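# Free slack on the hidden tight lead at its clamp

## Task

Five leads are present and one of them is under tension, which cannot be seen but can be found by handling them. Find it and draw at least 3 cm more of it out past its clamp, measured after release so the extra length stays out on its own. Its clamp releases only while the handle carrying the same letter as that lead's port is held raised. Raising any other handle ruins its seal, so leave every other handle down. No plug may come out of its socket at any moment, even briefly. A result that holds only because the robot is still gripping does not count. Finish by releasing everything and moving the arms away.

## Robot and tools

Robot: two arms, left_arm and right_arm, each with seven joints plus a parallel gripper. Joint order everywhere (commands, results, refusals) is waist, shoulder, upper arm roll, elbow, forearm roll, wrist pitch, wrist roll. Upper arm roll, forearm roll and wrist pitch are sign-flipped against the URDF. Stated ranges use URDF signs, so flip them for those three joints. Ranges in radians: waist, upper arm roll, forearm roll and wrist roll -69.115 to 69.115; shoulder -2.250 to 2.250; elbow -2.580 to 2.580; wrist pitch -2.100 to 2.100. Real ends may differ by up to 0.013 rad.

Frame: one scene frame for both arms, in metres. Origin on the tabletop midway between the arms, +z up, +x outward over the table, left_arm on the +y side. The names left and right do not mean image sides. The state line reads left_arm: ... | right_arm: ..., with end_effector_position and end_effector_quat_wxyz. Printed positions can be off, more so at long reach. The fingers point along the gripper's +z and close along its y. The reported point lies between the pads when closed; fingertips extend about 19 mm past it when closed, 6 mm when fully open, and closing pushes them roughly 13 mm further out, so keep that clearance above surfaces.

Row format: 18 numbers in [-1, 1], always both arms: left_arm's 7 joint values, its gripper position, its gripper speed, then the same 9 for right_arm. Joint values are offsets, not poses; 1.0 equals 0.9985 rad for waist, shoulder, upper arm roll and elbow, and 0.8765 rad for the last three.

execute_actions(actions): a list of actions run in sequence. Each action is up to 15 rows, one per 1/30 s step; a shorter action repeats its final row until 15 steps (0.5 s) pass. Offsets in every row count from the joint angles at the beginning of that action, not from the prior row; for the first action, from the angles last reported in this scene. An empty list just returns state and images. If an action would push a joint more than 0.013 rad outward beyond its range, that action is refused for both arms; a malformed action, or a first action failing that check, cancels the whole call. Joints asked past their real end stop there, and the result may say "joint sent to its limit" (its absence proves nothing).

Gripper numbers: position +1 is 85 mm open, 0 about 41 mm, pads touch near -0.8, -1 closes until blocked. Speed -1 is about 20 mm/s, 0 about 85, +1 about 150. A full close squeezes roughly 190 to 235 N per pad. To hold, send -1 and keep sending it; to release, send a width larger than the object; for a gentle grip, open then close to just under the object's width. To leave a gripper unchanged, repeat its last two numbers (0 is a real command). position_measured_pct is about 50 minus 50 times the position: 0 means fully open, stopping below 90 means something is held or blocking, about 90 means the pads met. Fingers may re-close by themselves up to the commanded position if the object slips or is lost.

move(target, speed, blocking): target is one 18-number row whose offsets count from the Joint positions in the latest result showing them. speed is the top rate in rad/s of whichever joint travels farthest, 0.01 to 2, default 0.5. All joints progress together, so the hand follows a curve; paths take 0.5 to 10 s and are cut off at 10 s. Gripper values are applied at the start. Paths ignore obstacles and the other arm; faster moves and targets set deeper past contact press harder. The added move: line reports the ending (done, off_target, moving, held, fault), limits=held or limits=none, and each arm's joint farthest from target. With blocking=false a result comes after 0.5 s while motion continues; until a result shows it ended, other moves and execute_actions are refused, so use wait or stop. To keep an arm pressing as before, use offsets from its Joint positions to its Joint targets.

wait(seconds): 0 to 10; arms hold their last command; returns early if a running move ends. stop(): brakes a running move, needing some room; fingers continue. zoom_image(camera, region): camera is cam_high, cam_low, cam_left_wrist or cam_right_wrist (each 672x504); region is [x0, y0, x1, y1] in pixels from the top-left, at most 504 by 504. finished_scene(scene): ends the scene with that number after the last command is held and reports success; irreversible.

Motion limits: joint speed and acceleration are capped and joints are synchronized; big moves may still be short when a result arrives. Each step, a joint's target stays within 0.304 rad (first four joints) or 0.266 rad (last three) of its measured angle, and targets are scaled back if they would place the hand over 70 mm from its measured spot. Joint targets shows current drive angles. "joint command not followed" means a clearance check changed some joint targets. Unfinished motion may need resending.

Faults: load limits 49.1 N m for the first four joints, 30.9 for the wrist three, including held weight; reaching one stops that arm 10 s and drops the rest of the call. Holding loads heats motors: MOTOR HOT appears from 60 °C; at 75 °C an OVER-TEMPERATURE FAULT lets the arm sag.

Avoid: arms colliding or pushing on each other, knocking anything off the table, dropping or slamming things, hard pushes, yanking any plug free, and lifting the wrong handle. Loose objects may occasionally be nudged by something else.

Each tool is called after "Call:" as name([rows], argument=value, ...), one row to a line, values as JSON.

## Session

Call:
execute_actions(actions=[])

Scene clock: 0.00 s.
left_arm: end_effector_position=(+0.4942, +0.3282, +0.3431) position_measured_pct=0.0 end_effector_quat_wxyz=(+0.088, +0.740, -0.649, -0.151) | right_arm: end_effector_position=(+0.5036, -0.3985, +0.2006) position_measured_pct=0.0 end_effector_quat_wxyz=(+0.002, +0.051, +0.999, +0.001)
Joint names: [waist, shoulder, upper arm roll, elbow, forearm roll, wrist pitch, wrist roll]
Joint positions: left_arm=[ 0.107  0.795  0.352  0.613 -0.098 -2.08   3.013] | right_arm=[-0.054  0.432  0.003  1.654 -0.    -1.051  1.516]
Joint velocities: left_arm=[-0.     0.     0.001 -0.001  0.001 -0.    -0.   ] | right_arm=[ 0.  0.  0. -0.  0.  0. -0.]
Motor temperatures (°C, as the motors report them): left_arm=[31 28 26 29 28 38 41] | right_arm=[28 28 25 26 35 37 31]
Joint targets: left_arm=[0.107 0.795 0.352 0.613 -0.098 -2.080 3.013] | right_arm=[-0.054 0.432 0.003 1.654 -0.000 -1.051 1.516]

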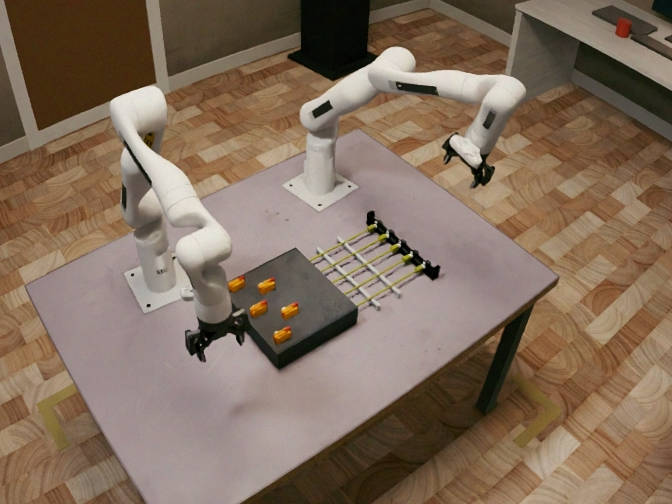

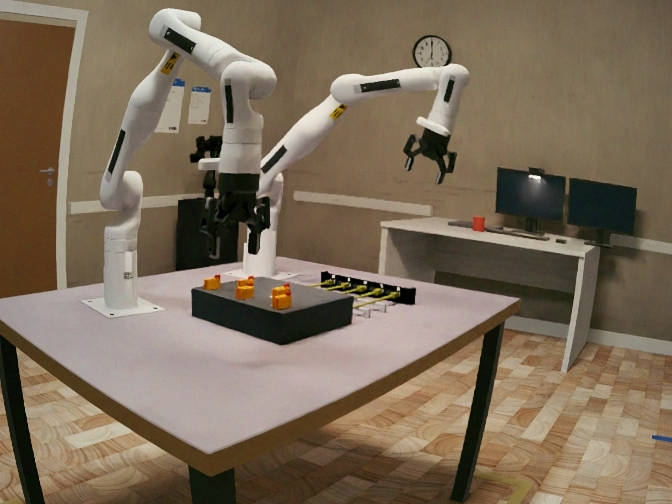

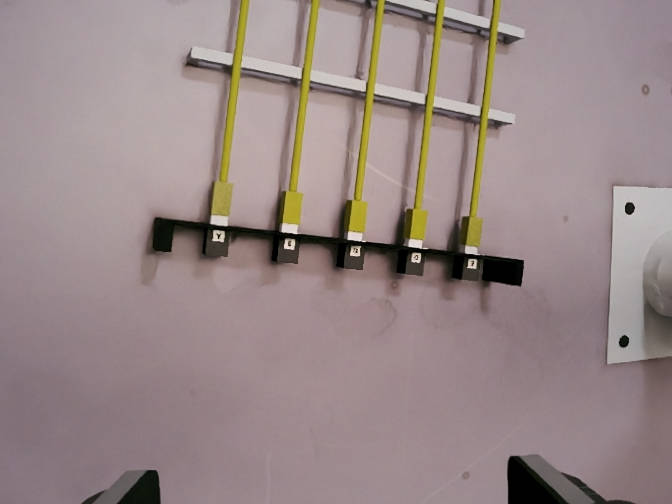

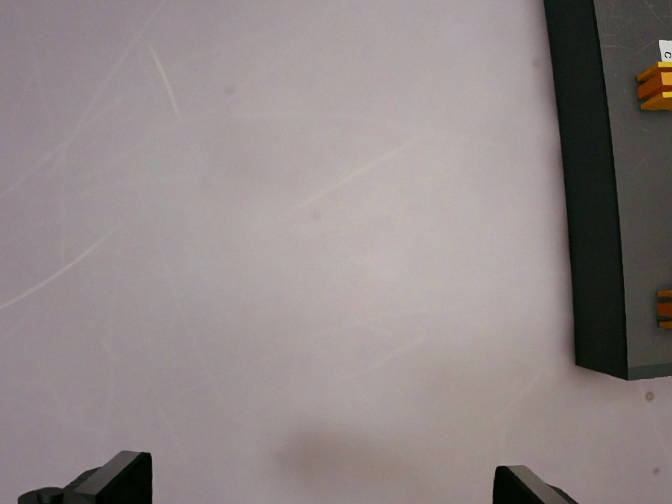

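Call:
move(target=[0.14,-0.25,-0.352,0.6,0.11,0.733,0.232,1,0,-0.25,0,0,0,0,0,0.674,1,0], speed=0.9)

Call:
move(target=[0.143,0.173,0,0.4155,0,0.733,0.232,1,0,-0.246,0,0,0,0,0,0.674,1,0], speed=0.7)

Scene clock: 6.60 s.
left_arm: end_effector_position=(+0.4959, +0.1727, +0.2754) position_measured_pct=0.0 end_effector_quat_wxyz=(-0.017, -0.685, +0.728, +0.020) | right_arm: end_effector_position=(+0.5011, -0.2861, +0.2006) position_measured_pct=0.0 end_effector_quat_wxyz=(+0.002, -0.361, +0.933, +0.000)
Joint names: [waist, shoulder, upper arm roll, elbow, forearm roll, wrist pitch, wrist roll]
Joint positions: left_arm=[ 0.246  0.545  0.     1.212 -0.002 -1.438  3.217] | right_arm=[-0.303  0.432  0.003  1.654 -0.    -1.051  2.107]
Joint velocities: left_arm=[ 0.    -0.002  0.     0.     0.001  0.     0.   ] | right_arm=[-0.001 -0.    -0.     0.    -0.    -0.     0.001]
Motor temperatures (°C, as the motors report them): left_arm=[31 28 26 29 28 38 41] | right_arm=[28 28 25 26 35 37 31]
Joint targets: left_arm=[0.246 0.545 0.000 1.212 -0.002 -1.438 3.217] | right_arm=[-0.304 0.432 0.003 1.654 -0.000 -1.051 2.107]
move: done; limits=none; left_arm: farthest joint: the waist, 0.001 radians from its target (0.140 radians at the start); right_arm: farthest joint: the waist, 0.000 radians from its target (0.250 radians at the start)

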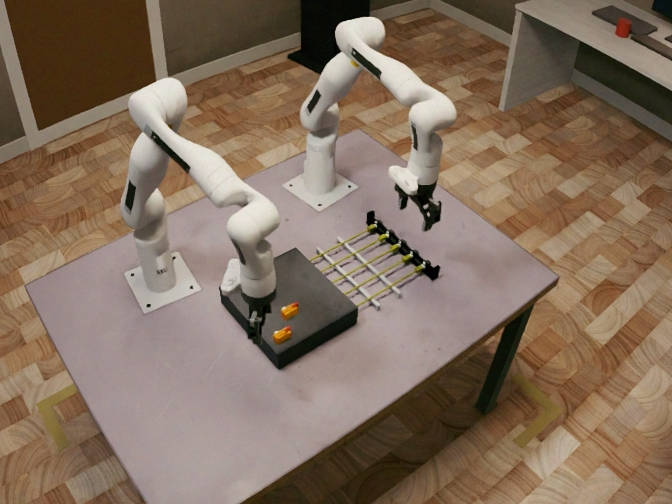

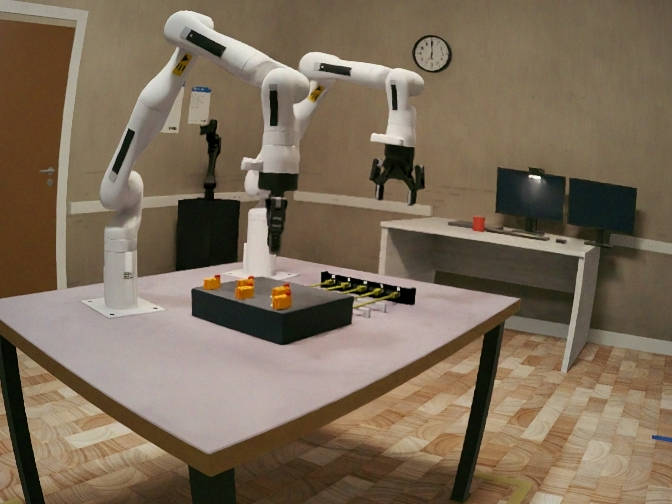

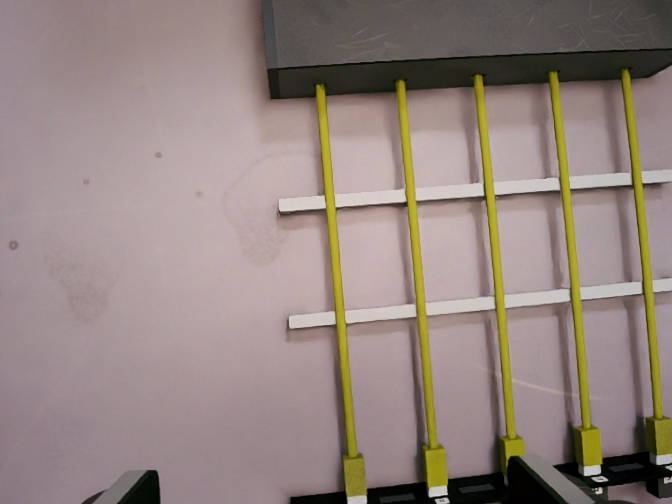

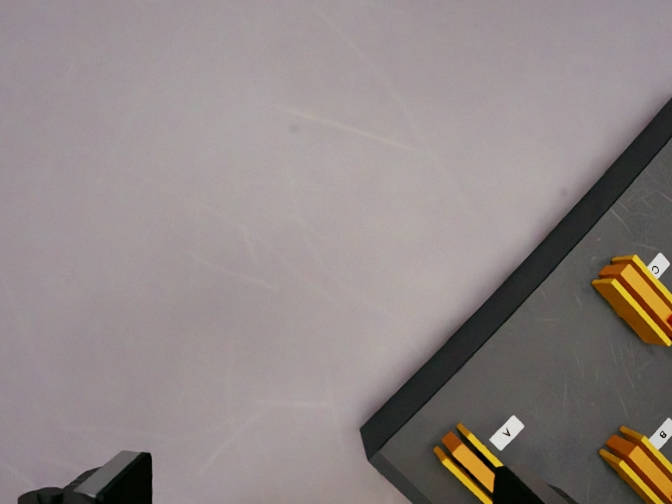

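Scene clock: 8.00 s.
left_arm: end_effector_position=(+0.4692, +0.1048, +0.0707) position_measured_pct=0.0 end_effector_quat_wxyz=(-0.000, -0.707, +0.707, -0.001) | right_arm: end_effector_position=(+0.4717, -0.1796, +0.2006) position_measured_pct=0.0 end_effector_quat_wxyz=(-0.002, +0.708, -0.706, +0.000)
Joint names: [waist, shoulder, upper arm roll, elbow, forearm roll, wrist pitch, wrist roll]
Joint positions: left_arm=[ 0.389  0.718  0.     1.627 -0.002 -0.795  3.42 ] | right_arm=[-0.549  0.432  0.003  1.654 -0.    -1.051  2.698]
Joint velocities: left_arm=[ 0.002  0.001  0.001 -0.002 -0.    -0.    -0.   ] | right_arm=[-0.003 -0.    -0.    -0.     0.     0.     0.001]
Motor temperatures (°C, as the motors report them): left_arm=[31 28 26 29 28 38 41] | right_arm=[28 28 25 26 35 37 31]
Joint targets: left_arm=[0.389 0.718 0.000 1.627 -0.002 -0.795 3.420] | right_arm=[-0.549 0.432 0.003 1.654 -0.000 -1.051 2.698]
move: done; limits=none; left_arm: farthest joint: the waist, 0.000 radians from its target (0.143 radians at the start); right_arm: farthest joint: the waist, 0.000 radians from its target (0.245 radians at the start)

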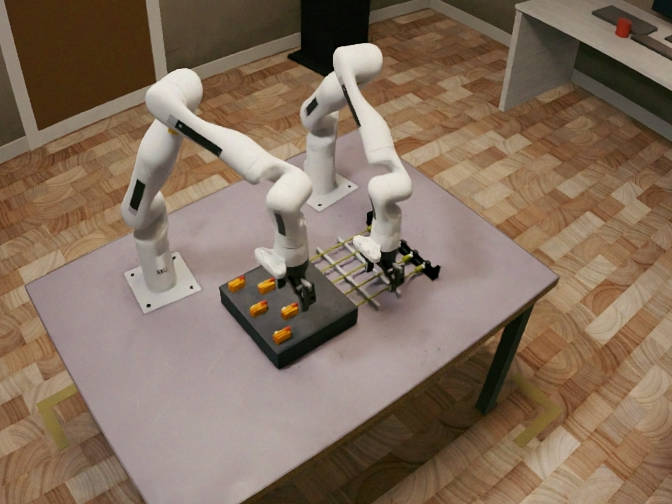

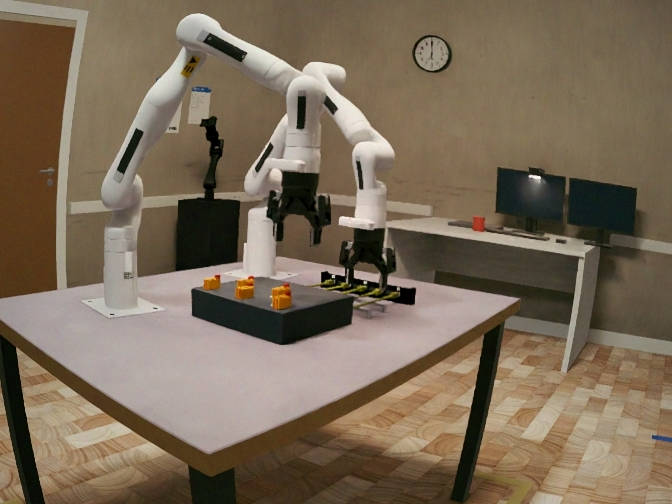

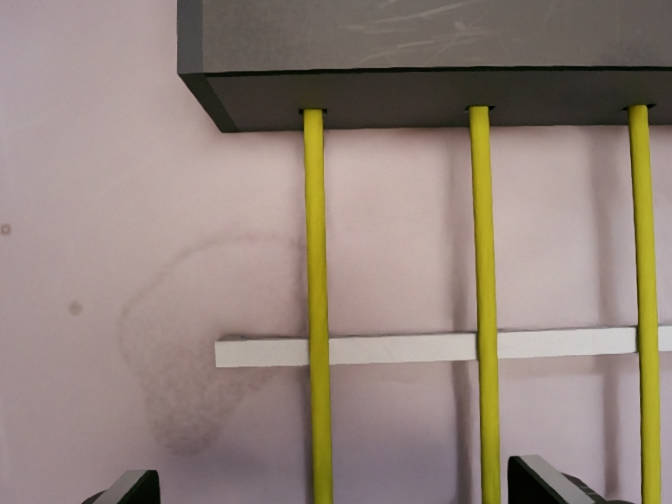

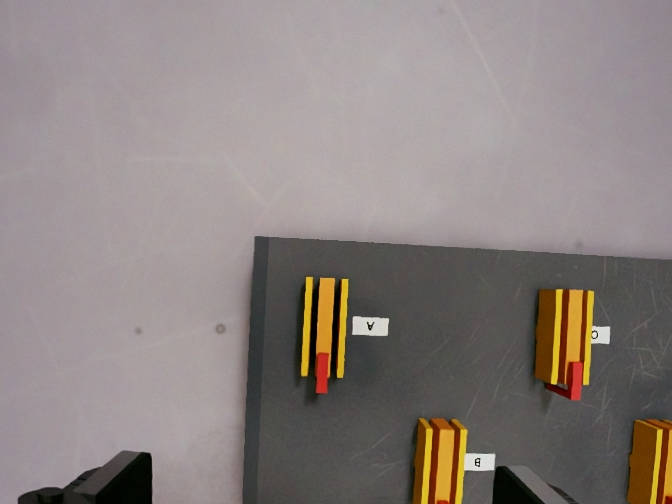

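Call:
move(target=[0.0136,-0.0353,0,0.0816,0,0.051,0.015,1,0,0,0,0,0,0,0,0,1,0])

Call:
move(target=[0,0.0659,0,0.0217,0,0.1,0,1,0,0,0,0,0,0,0,0,1,0], speed=0.3)

Call:
move(target=[0,0,0,0,0,0,0,-0.1,-0.3,0,0,0,0,0,0,0,1,0])

Call:
move(target=[0,0,0,0,0,0,0,1,0.5,0,0,0,0,0,0,0,1,0])

Scene clock: 17.20 s.
left_arm: end_effector_position=(+0.4457, +0.1048, +0.0699) position_measured_pct=0.0 end_effector_quat_wxyz=(-0.001, -0.707, +0.707, -0.000) | right_arm: end_effector_position=(+0.4717, -0.1796, +0.2006) position_measured_pct=0.0 end_effector_quat_wxyz=(-0.002, +0.708, -0.706, +0.000)
Joint names: [waist, shoulder, upper arm roll, elbow, forearm roll, wrist pitch, wrist roll]
Joint positions: left_arm=[ 0.402  0.683  0.     1.708 -0.002 -0.75   3.433] | right_arm=[-0.549  0.432  0.003  1.654 -0.    -1.051  2.698]
Joint velocities: left_arm=[ 0.001 -0.003 -0.001  0.001  0.001  0.    -0.001] | right_arm=[ 0.    -0.    -0.     0.    -0.    -0.    -0.001]
Motor temperatures (°C, as the motors report them): left_arm=[31 28 26 29 28 38 41] | right_arm=[28 29 25 26 35 37 31]
Joint targets: left_arm=[0.402 0.683 0.000 1.708 -0.002 -0.750 3.433] | right_arm=[-0.549 0.432 0.003 1.654 -0.000 -1.051 2.698]
move: done; limits=none; left_arm: farthest joint: the waist, 0.000 radians from its target (0.014 radians at the start); right_arm: farthest joint: the waist, 0.000 radians from its target (0.000 radians at the start)

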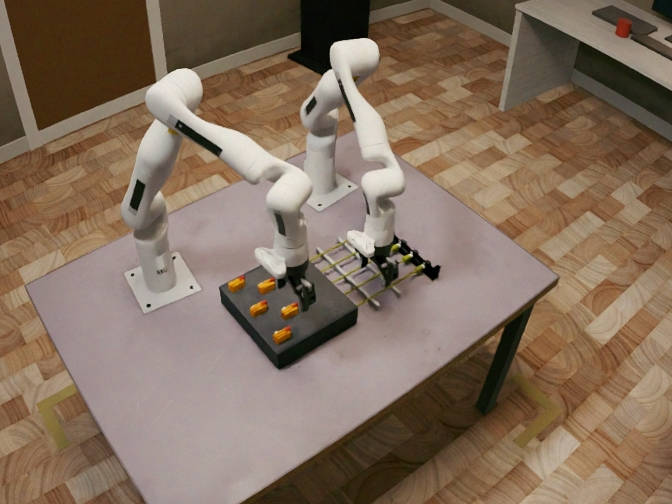

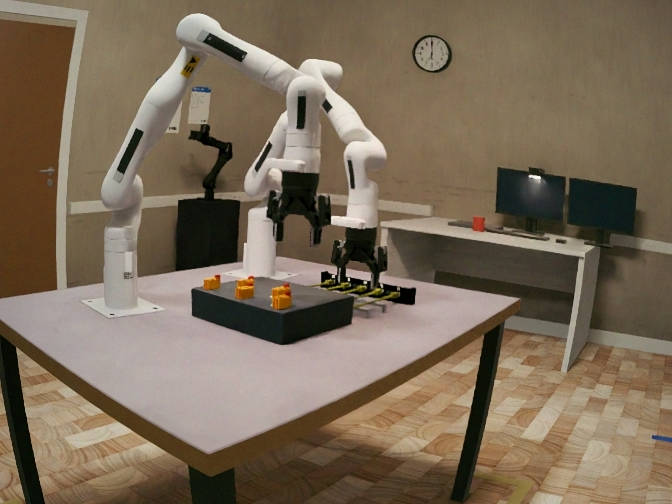

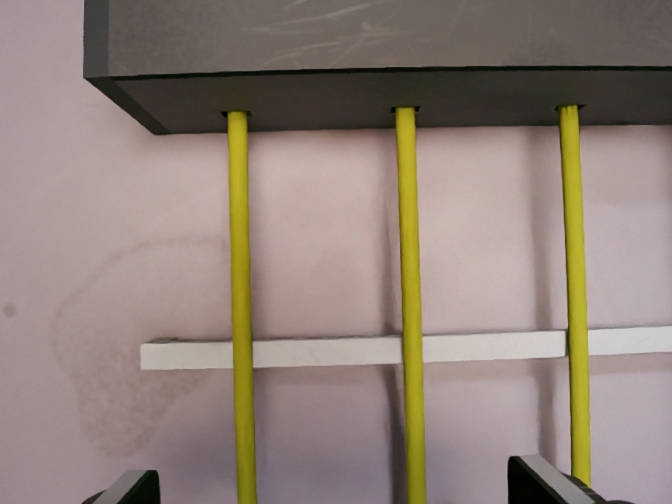

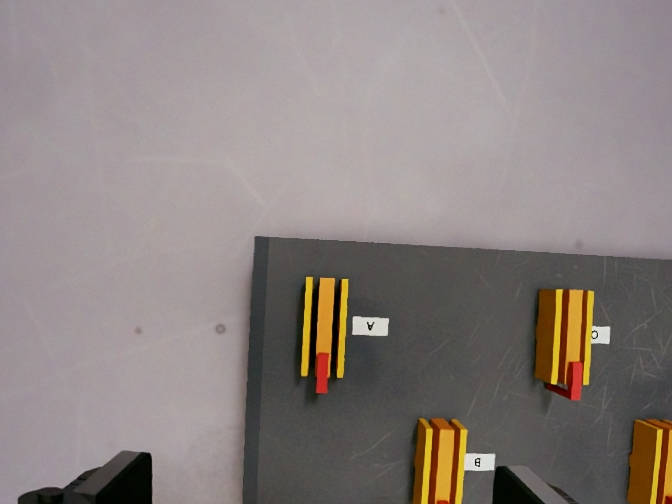

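Scene clock: 17.93 s.
left_arm: end_effector_position=(+0.4458, +0.1048, +0.0341) position_measured_pct=0.0 end_effector_quat_wxyz=(-0.000, -0.707, +0.707, -0.000) | right_arm: end_effector_position=(+0.4717, -0.1796, +0.2006) position_measured_pct=0.0 end_effector_quat_wxyz=(-0.002, +0.708, -0.706, +0.000)
Joint names: [waist, shoulder, upper arm roll, elbow, forearm roll, wrist pitch, wrist roll]
Joint positions: left_arm=[ 0.402  0.748  0.     1.73  -0.002 -0.663  3.433] | right_arm=[-0.549  0.432  0.003  1.654 -0.    -1.051  2.698]
Joint velocities: left_arm=[-0.     0.004  0.001  0.    -0.     0.     0.   ] | right_arm=[-0.  0.  0. -0. -0.  0. -0.]
Motor temperatures (°C, as the motors report them): left_arm=[31 28 26 29 28 38 41] | right_arm=[28 29 25 26 35 37 31]
Joint targets: left_arm=[0.402 0.749 0.000 1.730 -0.002 -0.663 3.433] | right_arm=[-0.549 0.432 0.003 1.654 -0.000 -1.051 2.698]
move: done; limits=none; left_arm: farthest joint: the waist, 0.000 radians from its target (0.000 radians at the start); right_arm: farthest joint: the waist, 0.000 radians from its target (0.000 radians at the start)

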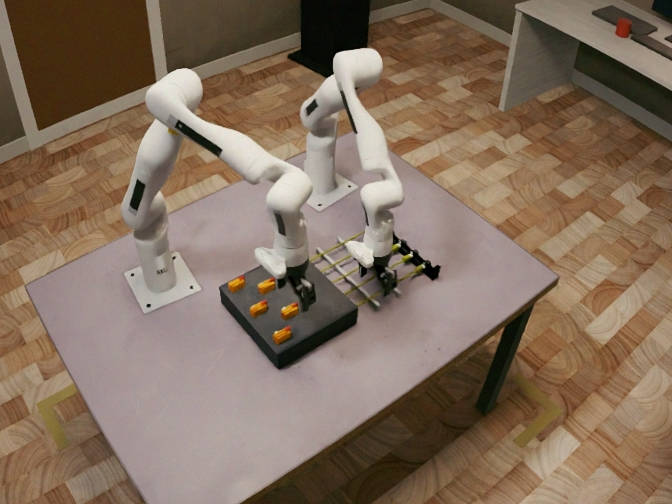

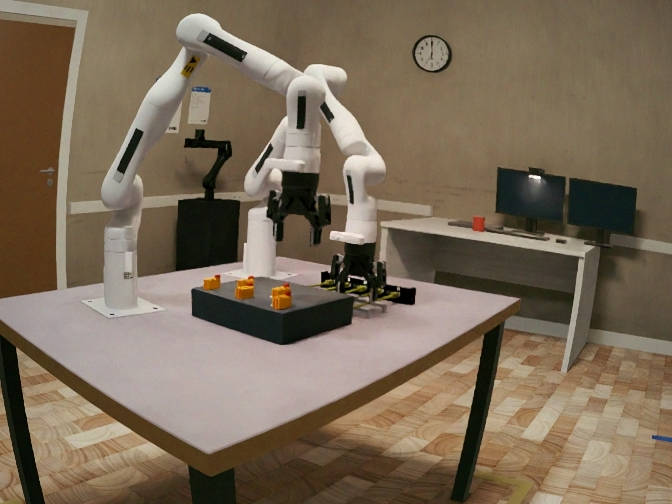

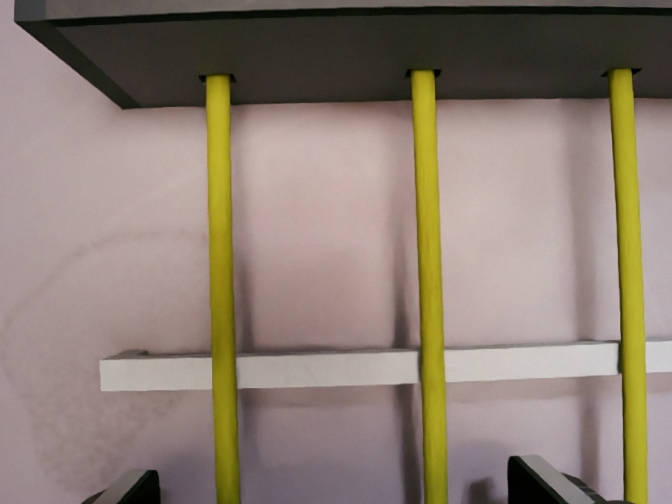

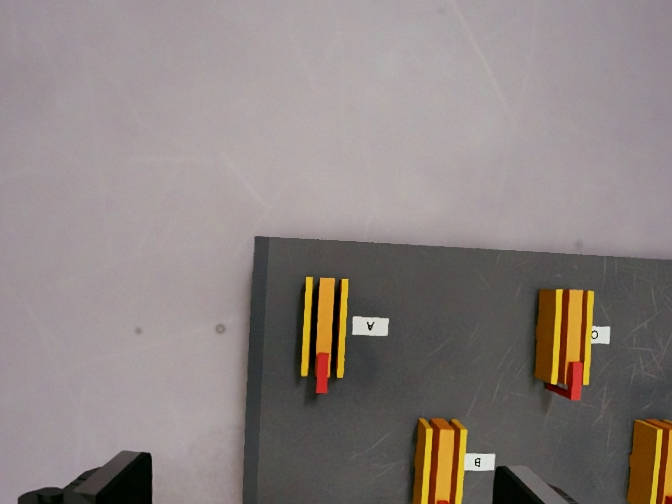

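Scene clock: 19.10 s.
left_arm: end_effector_position=(+0.4455, +0.1051, +0.0344) position_measured_pct=54.8 end_effector_quat_wxyz=(-0.000, -0.707, +0.707, -0.000) | right_arm: end_effector_position=(+0.4717, -0.1796, +0.2006) position_measured_pct=0.0 end_effector_quat_wxyz=(-0.002, +0.708, -0.706, +0.000)
Joint names: [waist, shoulder, upper arm roll, elbow, forearm roll, wrist pitch, wrist roll]
Joint positions: left_arm=[ 0.402  0.748  0.     1.731 -0.002 -0.664  3.433] | right_arm=[-0.549  0.432  0.003  1.654 -0.    -1.051  2.698]
Joint velocities: left_arm=[ 0.     0.001 -0.     0.001 -0.     0.     0.001] | right_arm=[-0.    -0.     0.    -0.     0.    -0.     0.002]
Motor temperatures (°C, as the motors report them): left_arm=[31 28 26 29 28 38 41] | right_arm=[28 29 25 26 35 37 31]
Joint targets: left_arm=[0.402 0.748 0.000 1.730 -0.002 -0.663 3.433] | right_arm=[-0.549 0.432 0.003 1.654 -0.000 -1.051 2.698]
move: done; limits=none; left_arm: farthest joint: the elbow, 0.001 radians from its target (0.000 radians at the start); right_arm: farthest joint: the waist, 0.000 radians from its target (0.000 radians at the start)

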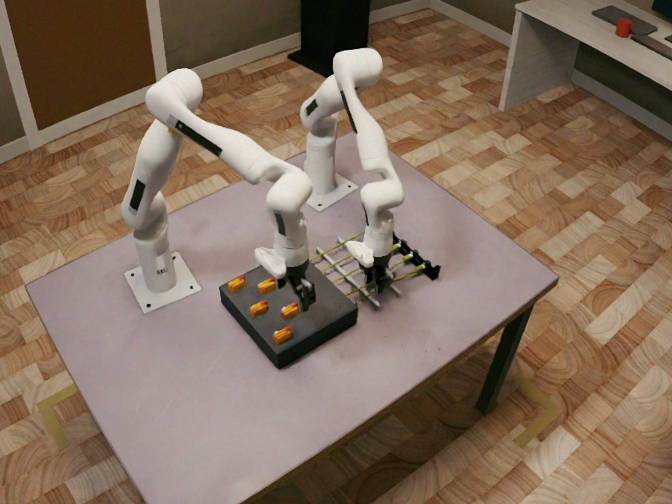

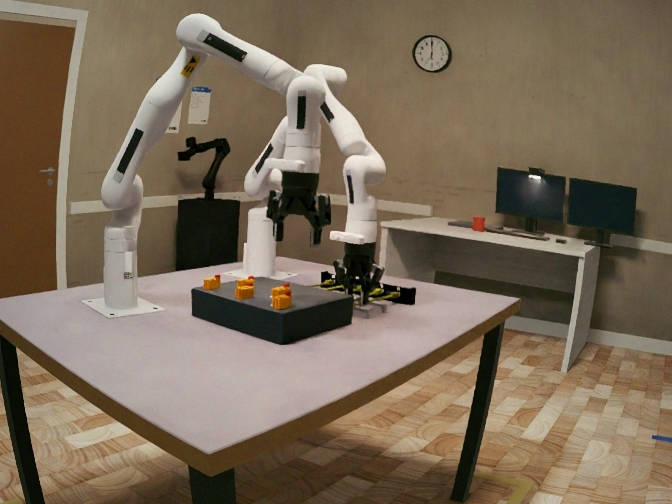

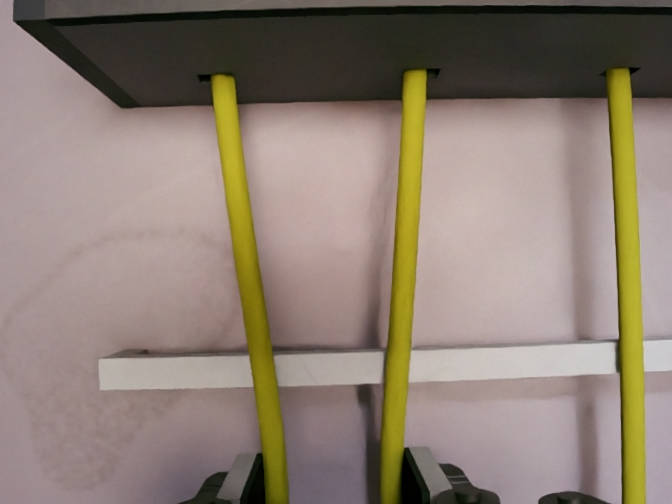

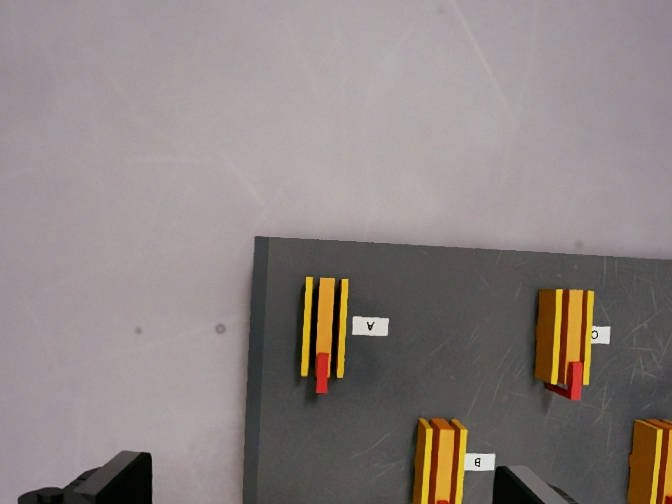

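Scene clock: 19.93 s.
left_arm: end_effector_position=(+0.4455, +0.1051, +0.0344) position_measured_pct=0.0 end_effector_quat_wxyz=(-0.000, -0.707, +0.707, -0.000) | right_arm: end_effector_position=(+0.4717, -0.1796, +0.2006) position_measured_pct=0.0 end_effector_quat_wxyz=(-0.002, +0.708, -0.706, +0.000)
Joint names: [waist, shoulder, upper arm roll, elbow, forearm roll, wrist pitch, wrist roll]
Joint positions: left_arm=[ 0.402  0.748  0.     1.731 -0.002 -0.664  3.433] | right_arm=[-0.549  0.432  0.003  1.654 -0.    -1.051  2.698]
Joint velocities: left_arm=[-0.     0.001 -0.001  0.     0.001 -0.    -0.001] | right_arm=[-0.     0.     0.    -0.    -0.     0.     0.001]
Motor temperatures (°C, as the motors report them): left_arm=[31 28 26 29 28 38 41] | right_arm=[28 29 25 26 35 37 31]
Joint targets: left_arm=[0.402 0.748 0.000 1.731 -0.002 -0.664 3.433] | right_arm=[-0.549 0.432 0.003 1.654 -0.000 -1.051 2.698]
move: done; limits=none; left_arm: farthest joint: the waist, 0.000 radians from its target (0.000 radians at the start); right_arm: farthest joint: the waist, 0.000 radians from its target (0.000 radians at the start)

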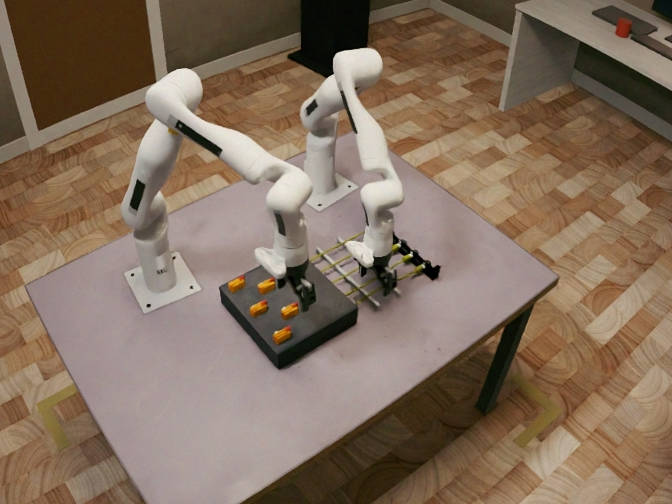

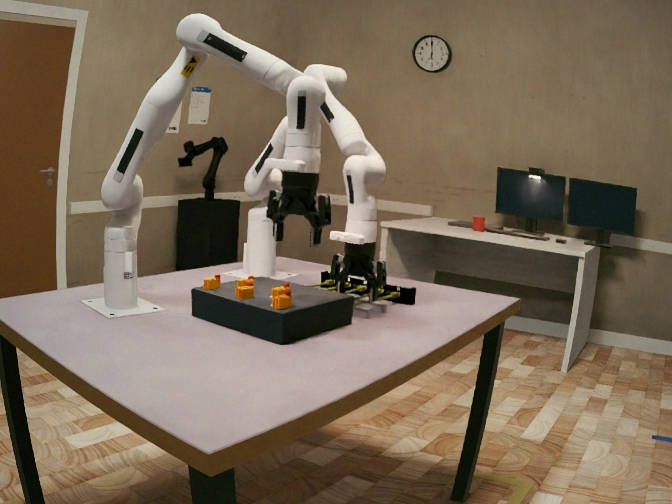

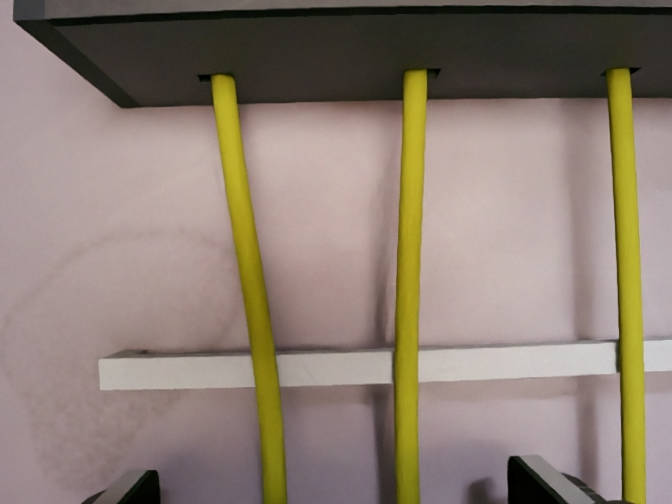

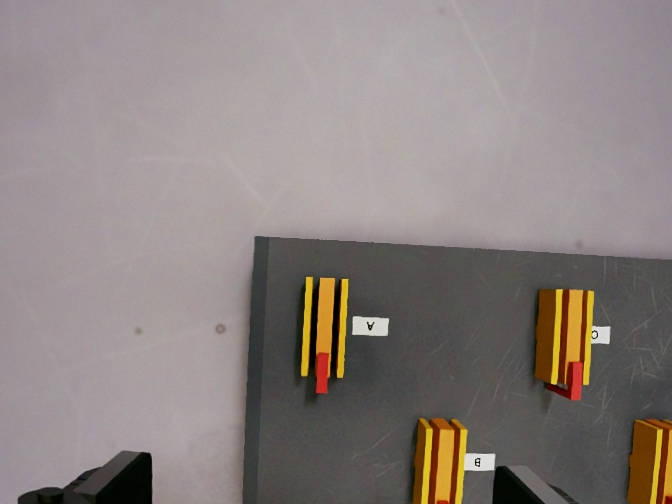

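Call:
move(target=[0,-0.0659,0,-0.0217,0,-0.1,0,1,0.5,-0.06,0.02,-0.002,0.1,0,0.14,-0.06,-0.2,0])

Call:
move(target=[0.0155,-0.0357,0,0.081,0,0.053,0.017,-0.2,0.5,-0.0533,0.0289,0,0.118,0,0.159,-0.069,-0.2,0])

Call:
move(target=[0,0.0636,0,0.0205,0,0.096,0,-0.2,0.5,0,0,0,0,0,0,0,-0.2,0], speed=0.3)

Scene clock: 31.47 s.
left_arm: end_effector_position=(+0.4454, +0.1050, +0.0704) position_measured_pct=0.0 end_effector_quat_wxyz=(-0.001, -0.707, +0.707, -0.000) | right_arm: end_effector_position=(+0.4506, -0.1615, +0.1654) position_measured_pct=59.9 end_effector_quat_wxyz=(-0.003, +0.710, -0.704, +0.001)
Joint names: [waist, shoulder, upper arm roll, elbow, forearm roll, wrist pitch, wrist roll]
Joint positions: left_arm=[ 0.402  0.682  0.     1.709 -0.002 -0.751  3.433] | right_arm=[-0.609  0.452  0.001  1.754 -0.    -0.929  2.645]
Joint velocities: left_arm=[-0.    -0.001 -0.     0.001  0.     0.    -0.   ] | right_arm=[-0.     0.    -0.     0.    -0.    -0.    -0.001]
Motor temperatures (°C, as the motors report them): left_arm=[31 28 26 29 28 38 41] | right_arm=[28 29 25 26 35 37 31]
Joint targets: left_arm=[0.402 0.682 0.000 1.709 -0.002 -0.751 3.433] | right_arm=[-0.609 0.452 0.001 1.754 -0.000 -0.929 2.645]
move: done; limits=none; left_arm: farthest joint: the waist, 0.000 radians from its target (0.000 radians at the start); right_arm: farthest joint: the waist, 0.000 radians from its target (0.060 radians at the start)

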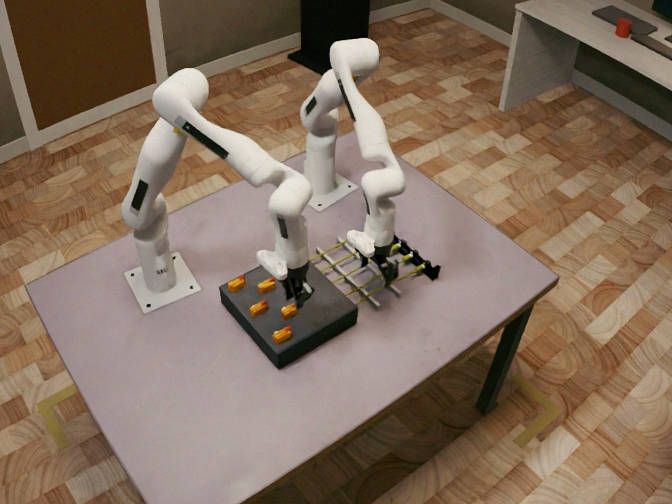

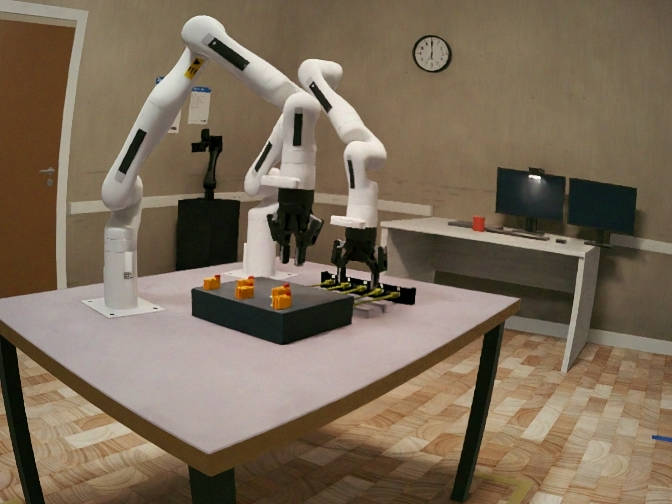

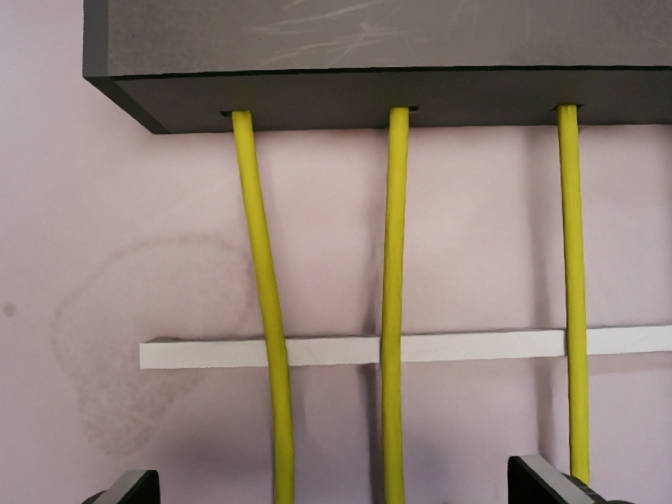

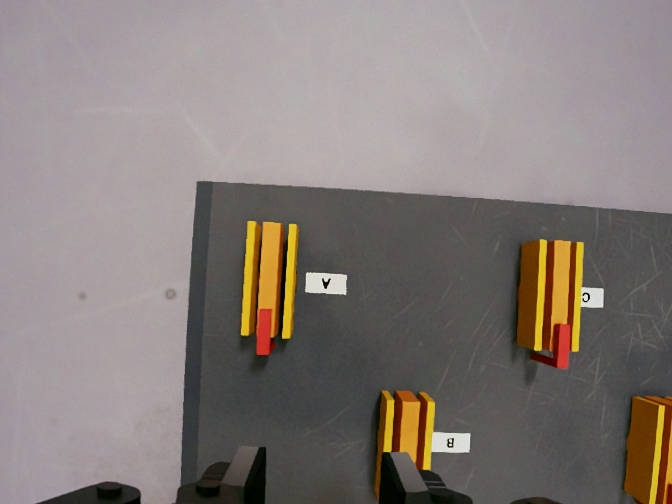

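Scene clock: 32.33 s.
left_arm: end_effector_position=(+0.4218, +0.1048, +0.0701) position_measured_pct=59.9 end_effector_quat_wxyz=(-0.000, -0.707, +0.707, -0.001) | right_arm: end_effector_position=(+0.4217, -0.1520, +0.1250) position_measured_pct=59.9 end_effector_quat_wxyz=(+0.000, +0.708, -0.707, -0.000)
Joint names: [waist, shoulder, upper arm roll, elbow, forearm roll, wrist pitch, wrist roll]
Joint positions: left_arm=[ 0.418  0.646  0.     1.79  -0.002 -0.705  3.448] | right_arm=[-0.662  0.481  0.001  1.872 -0.    -0.789  2.585]
Joint velocities: left_arm=[ 0.    -0.002 -0.    -0.001 -0.001 -0.001 -0.   ] | right_arm=[-0.001  0.001 -0.     0.    -0.    -0.     0.001]
Motor temperatures (°C, as the motors report them): left_arm=[31 28 26 29 28 38 41] | right_arm=[28 29 25 26 35 37 31]
Joint targets: left_arm=[0.418 0.646 0.000 1.790 -0.002 -0.705 3.448] | right_arm=[-0.662 0.481 0.001 1.872 -0.000 -0.789 2.585]
move: done; limits=none; left_arm: farthest joint: the waist, 0.000 radians from its target (0.015 radians at the start); right_arm: farthest joint: the waist, 0.000 radians from its target (0.054 radians at the start)

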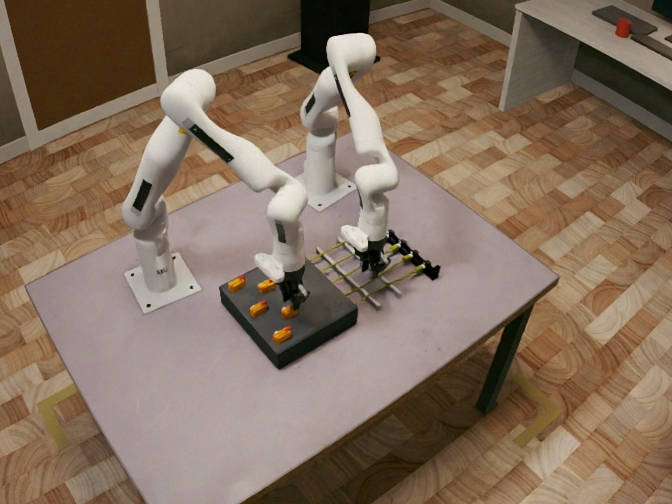

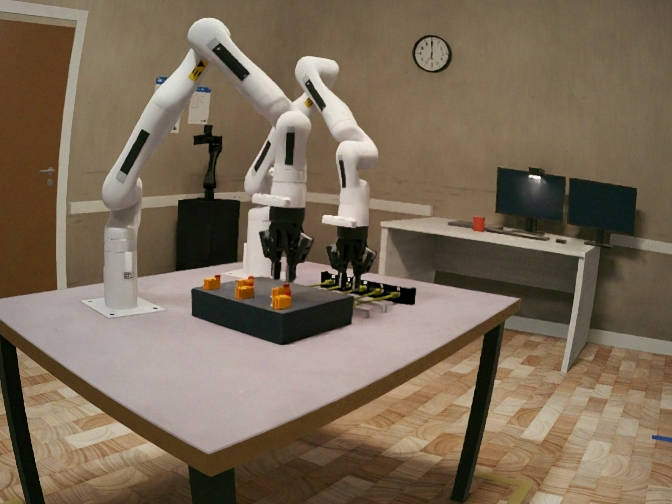

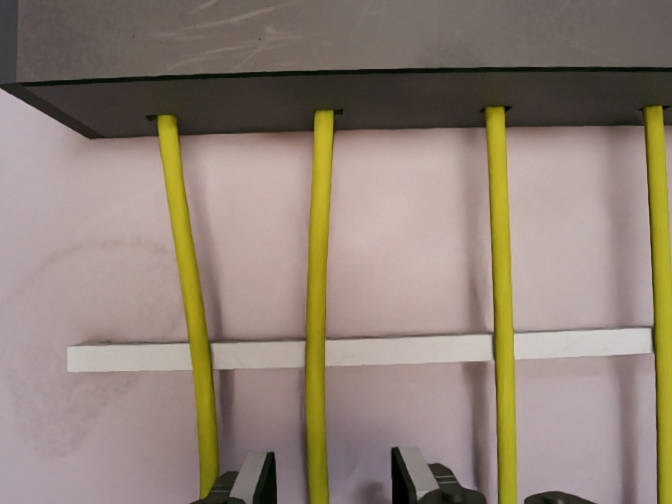

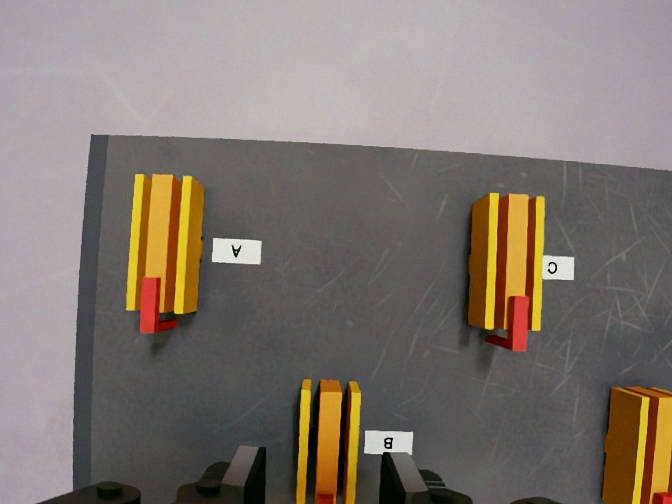

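Scene clock: 33.07 s.
left_arm: end_effector_position=(+0.4220, +0.1048, +0.0373) position_measured_pct=59.9 end_effector_quat_wxyz=(-0.000, -0.707, +0.707, -0.001) | right_arm: end_effector_position=(+0.4217, -0.1520, +0.1250) position_measured_pct=59.9 end_effector_quat_wxyz=(+0.000, +0.708, -0.707, -0.000)
Joint names: [waist, shoulder, upper arm roll, elbow, forearm roll, wrist pitch, wrist roll]
Joint positions: left_arm=[ 0.418  0.709  0.     1.81  -0.002 -0.621  3.448] | right_arm=[-0.662  0.481  0.001  1.872 -0.    -0.789  2.585]
Joint velocities: left_arm=[-0.     0.002  0.     0.001  0.001 -0.001  0.   ] | right_arm=[-0.     0.     0.     0.001 -0.     0.    -0.   ]
Motor temperatures (°C, as the motors report them): left_arm=[31 28 26 29 28 38 41] | right_arm=[28 29 25 26 35 37 31]
Joint targets: left_arm=[0.418 0.710 0.000 1.810 -0.002 -0.621 3.448] | right_arm=[-0.662 0.481 0.001 1.872 -0.000 -0.789 2.585]
move: done; limits=none; left_arm: farthest joint: the waist, 0.000 radians from its target (0.000 radians at the start); right_arm: farthest joint: the waist, 0.000 radians from its target (0.000 radians at the start)

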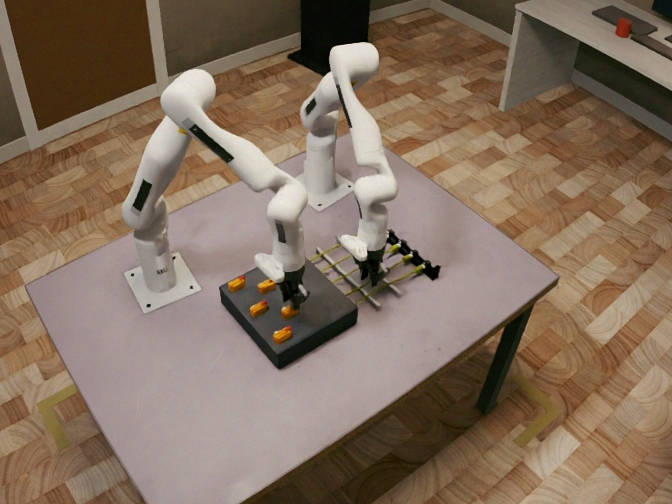

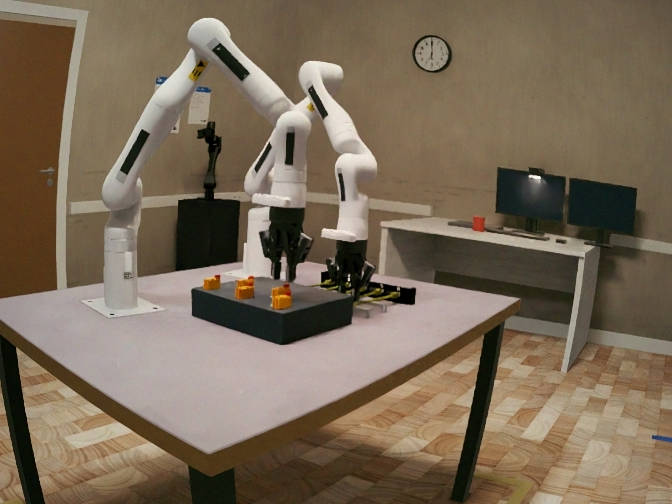

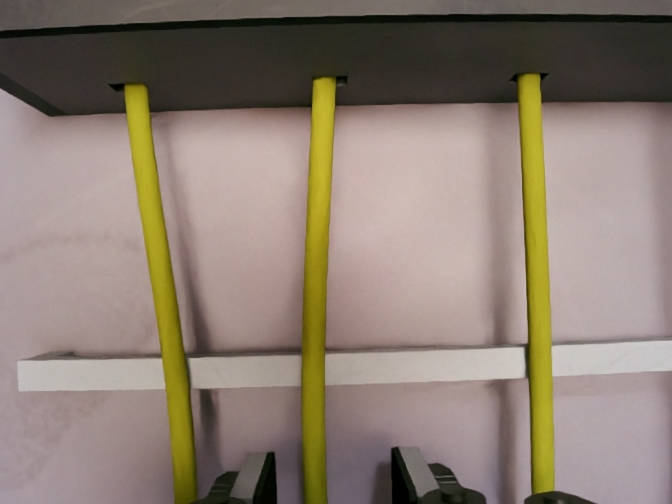

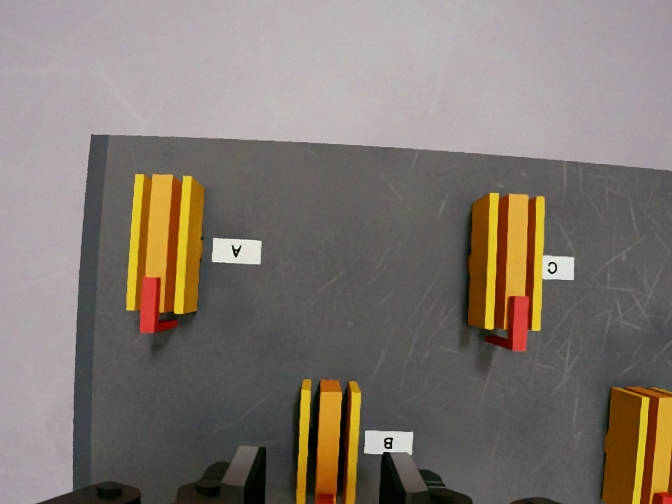

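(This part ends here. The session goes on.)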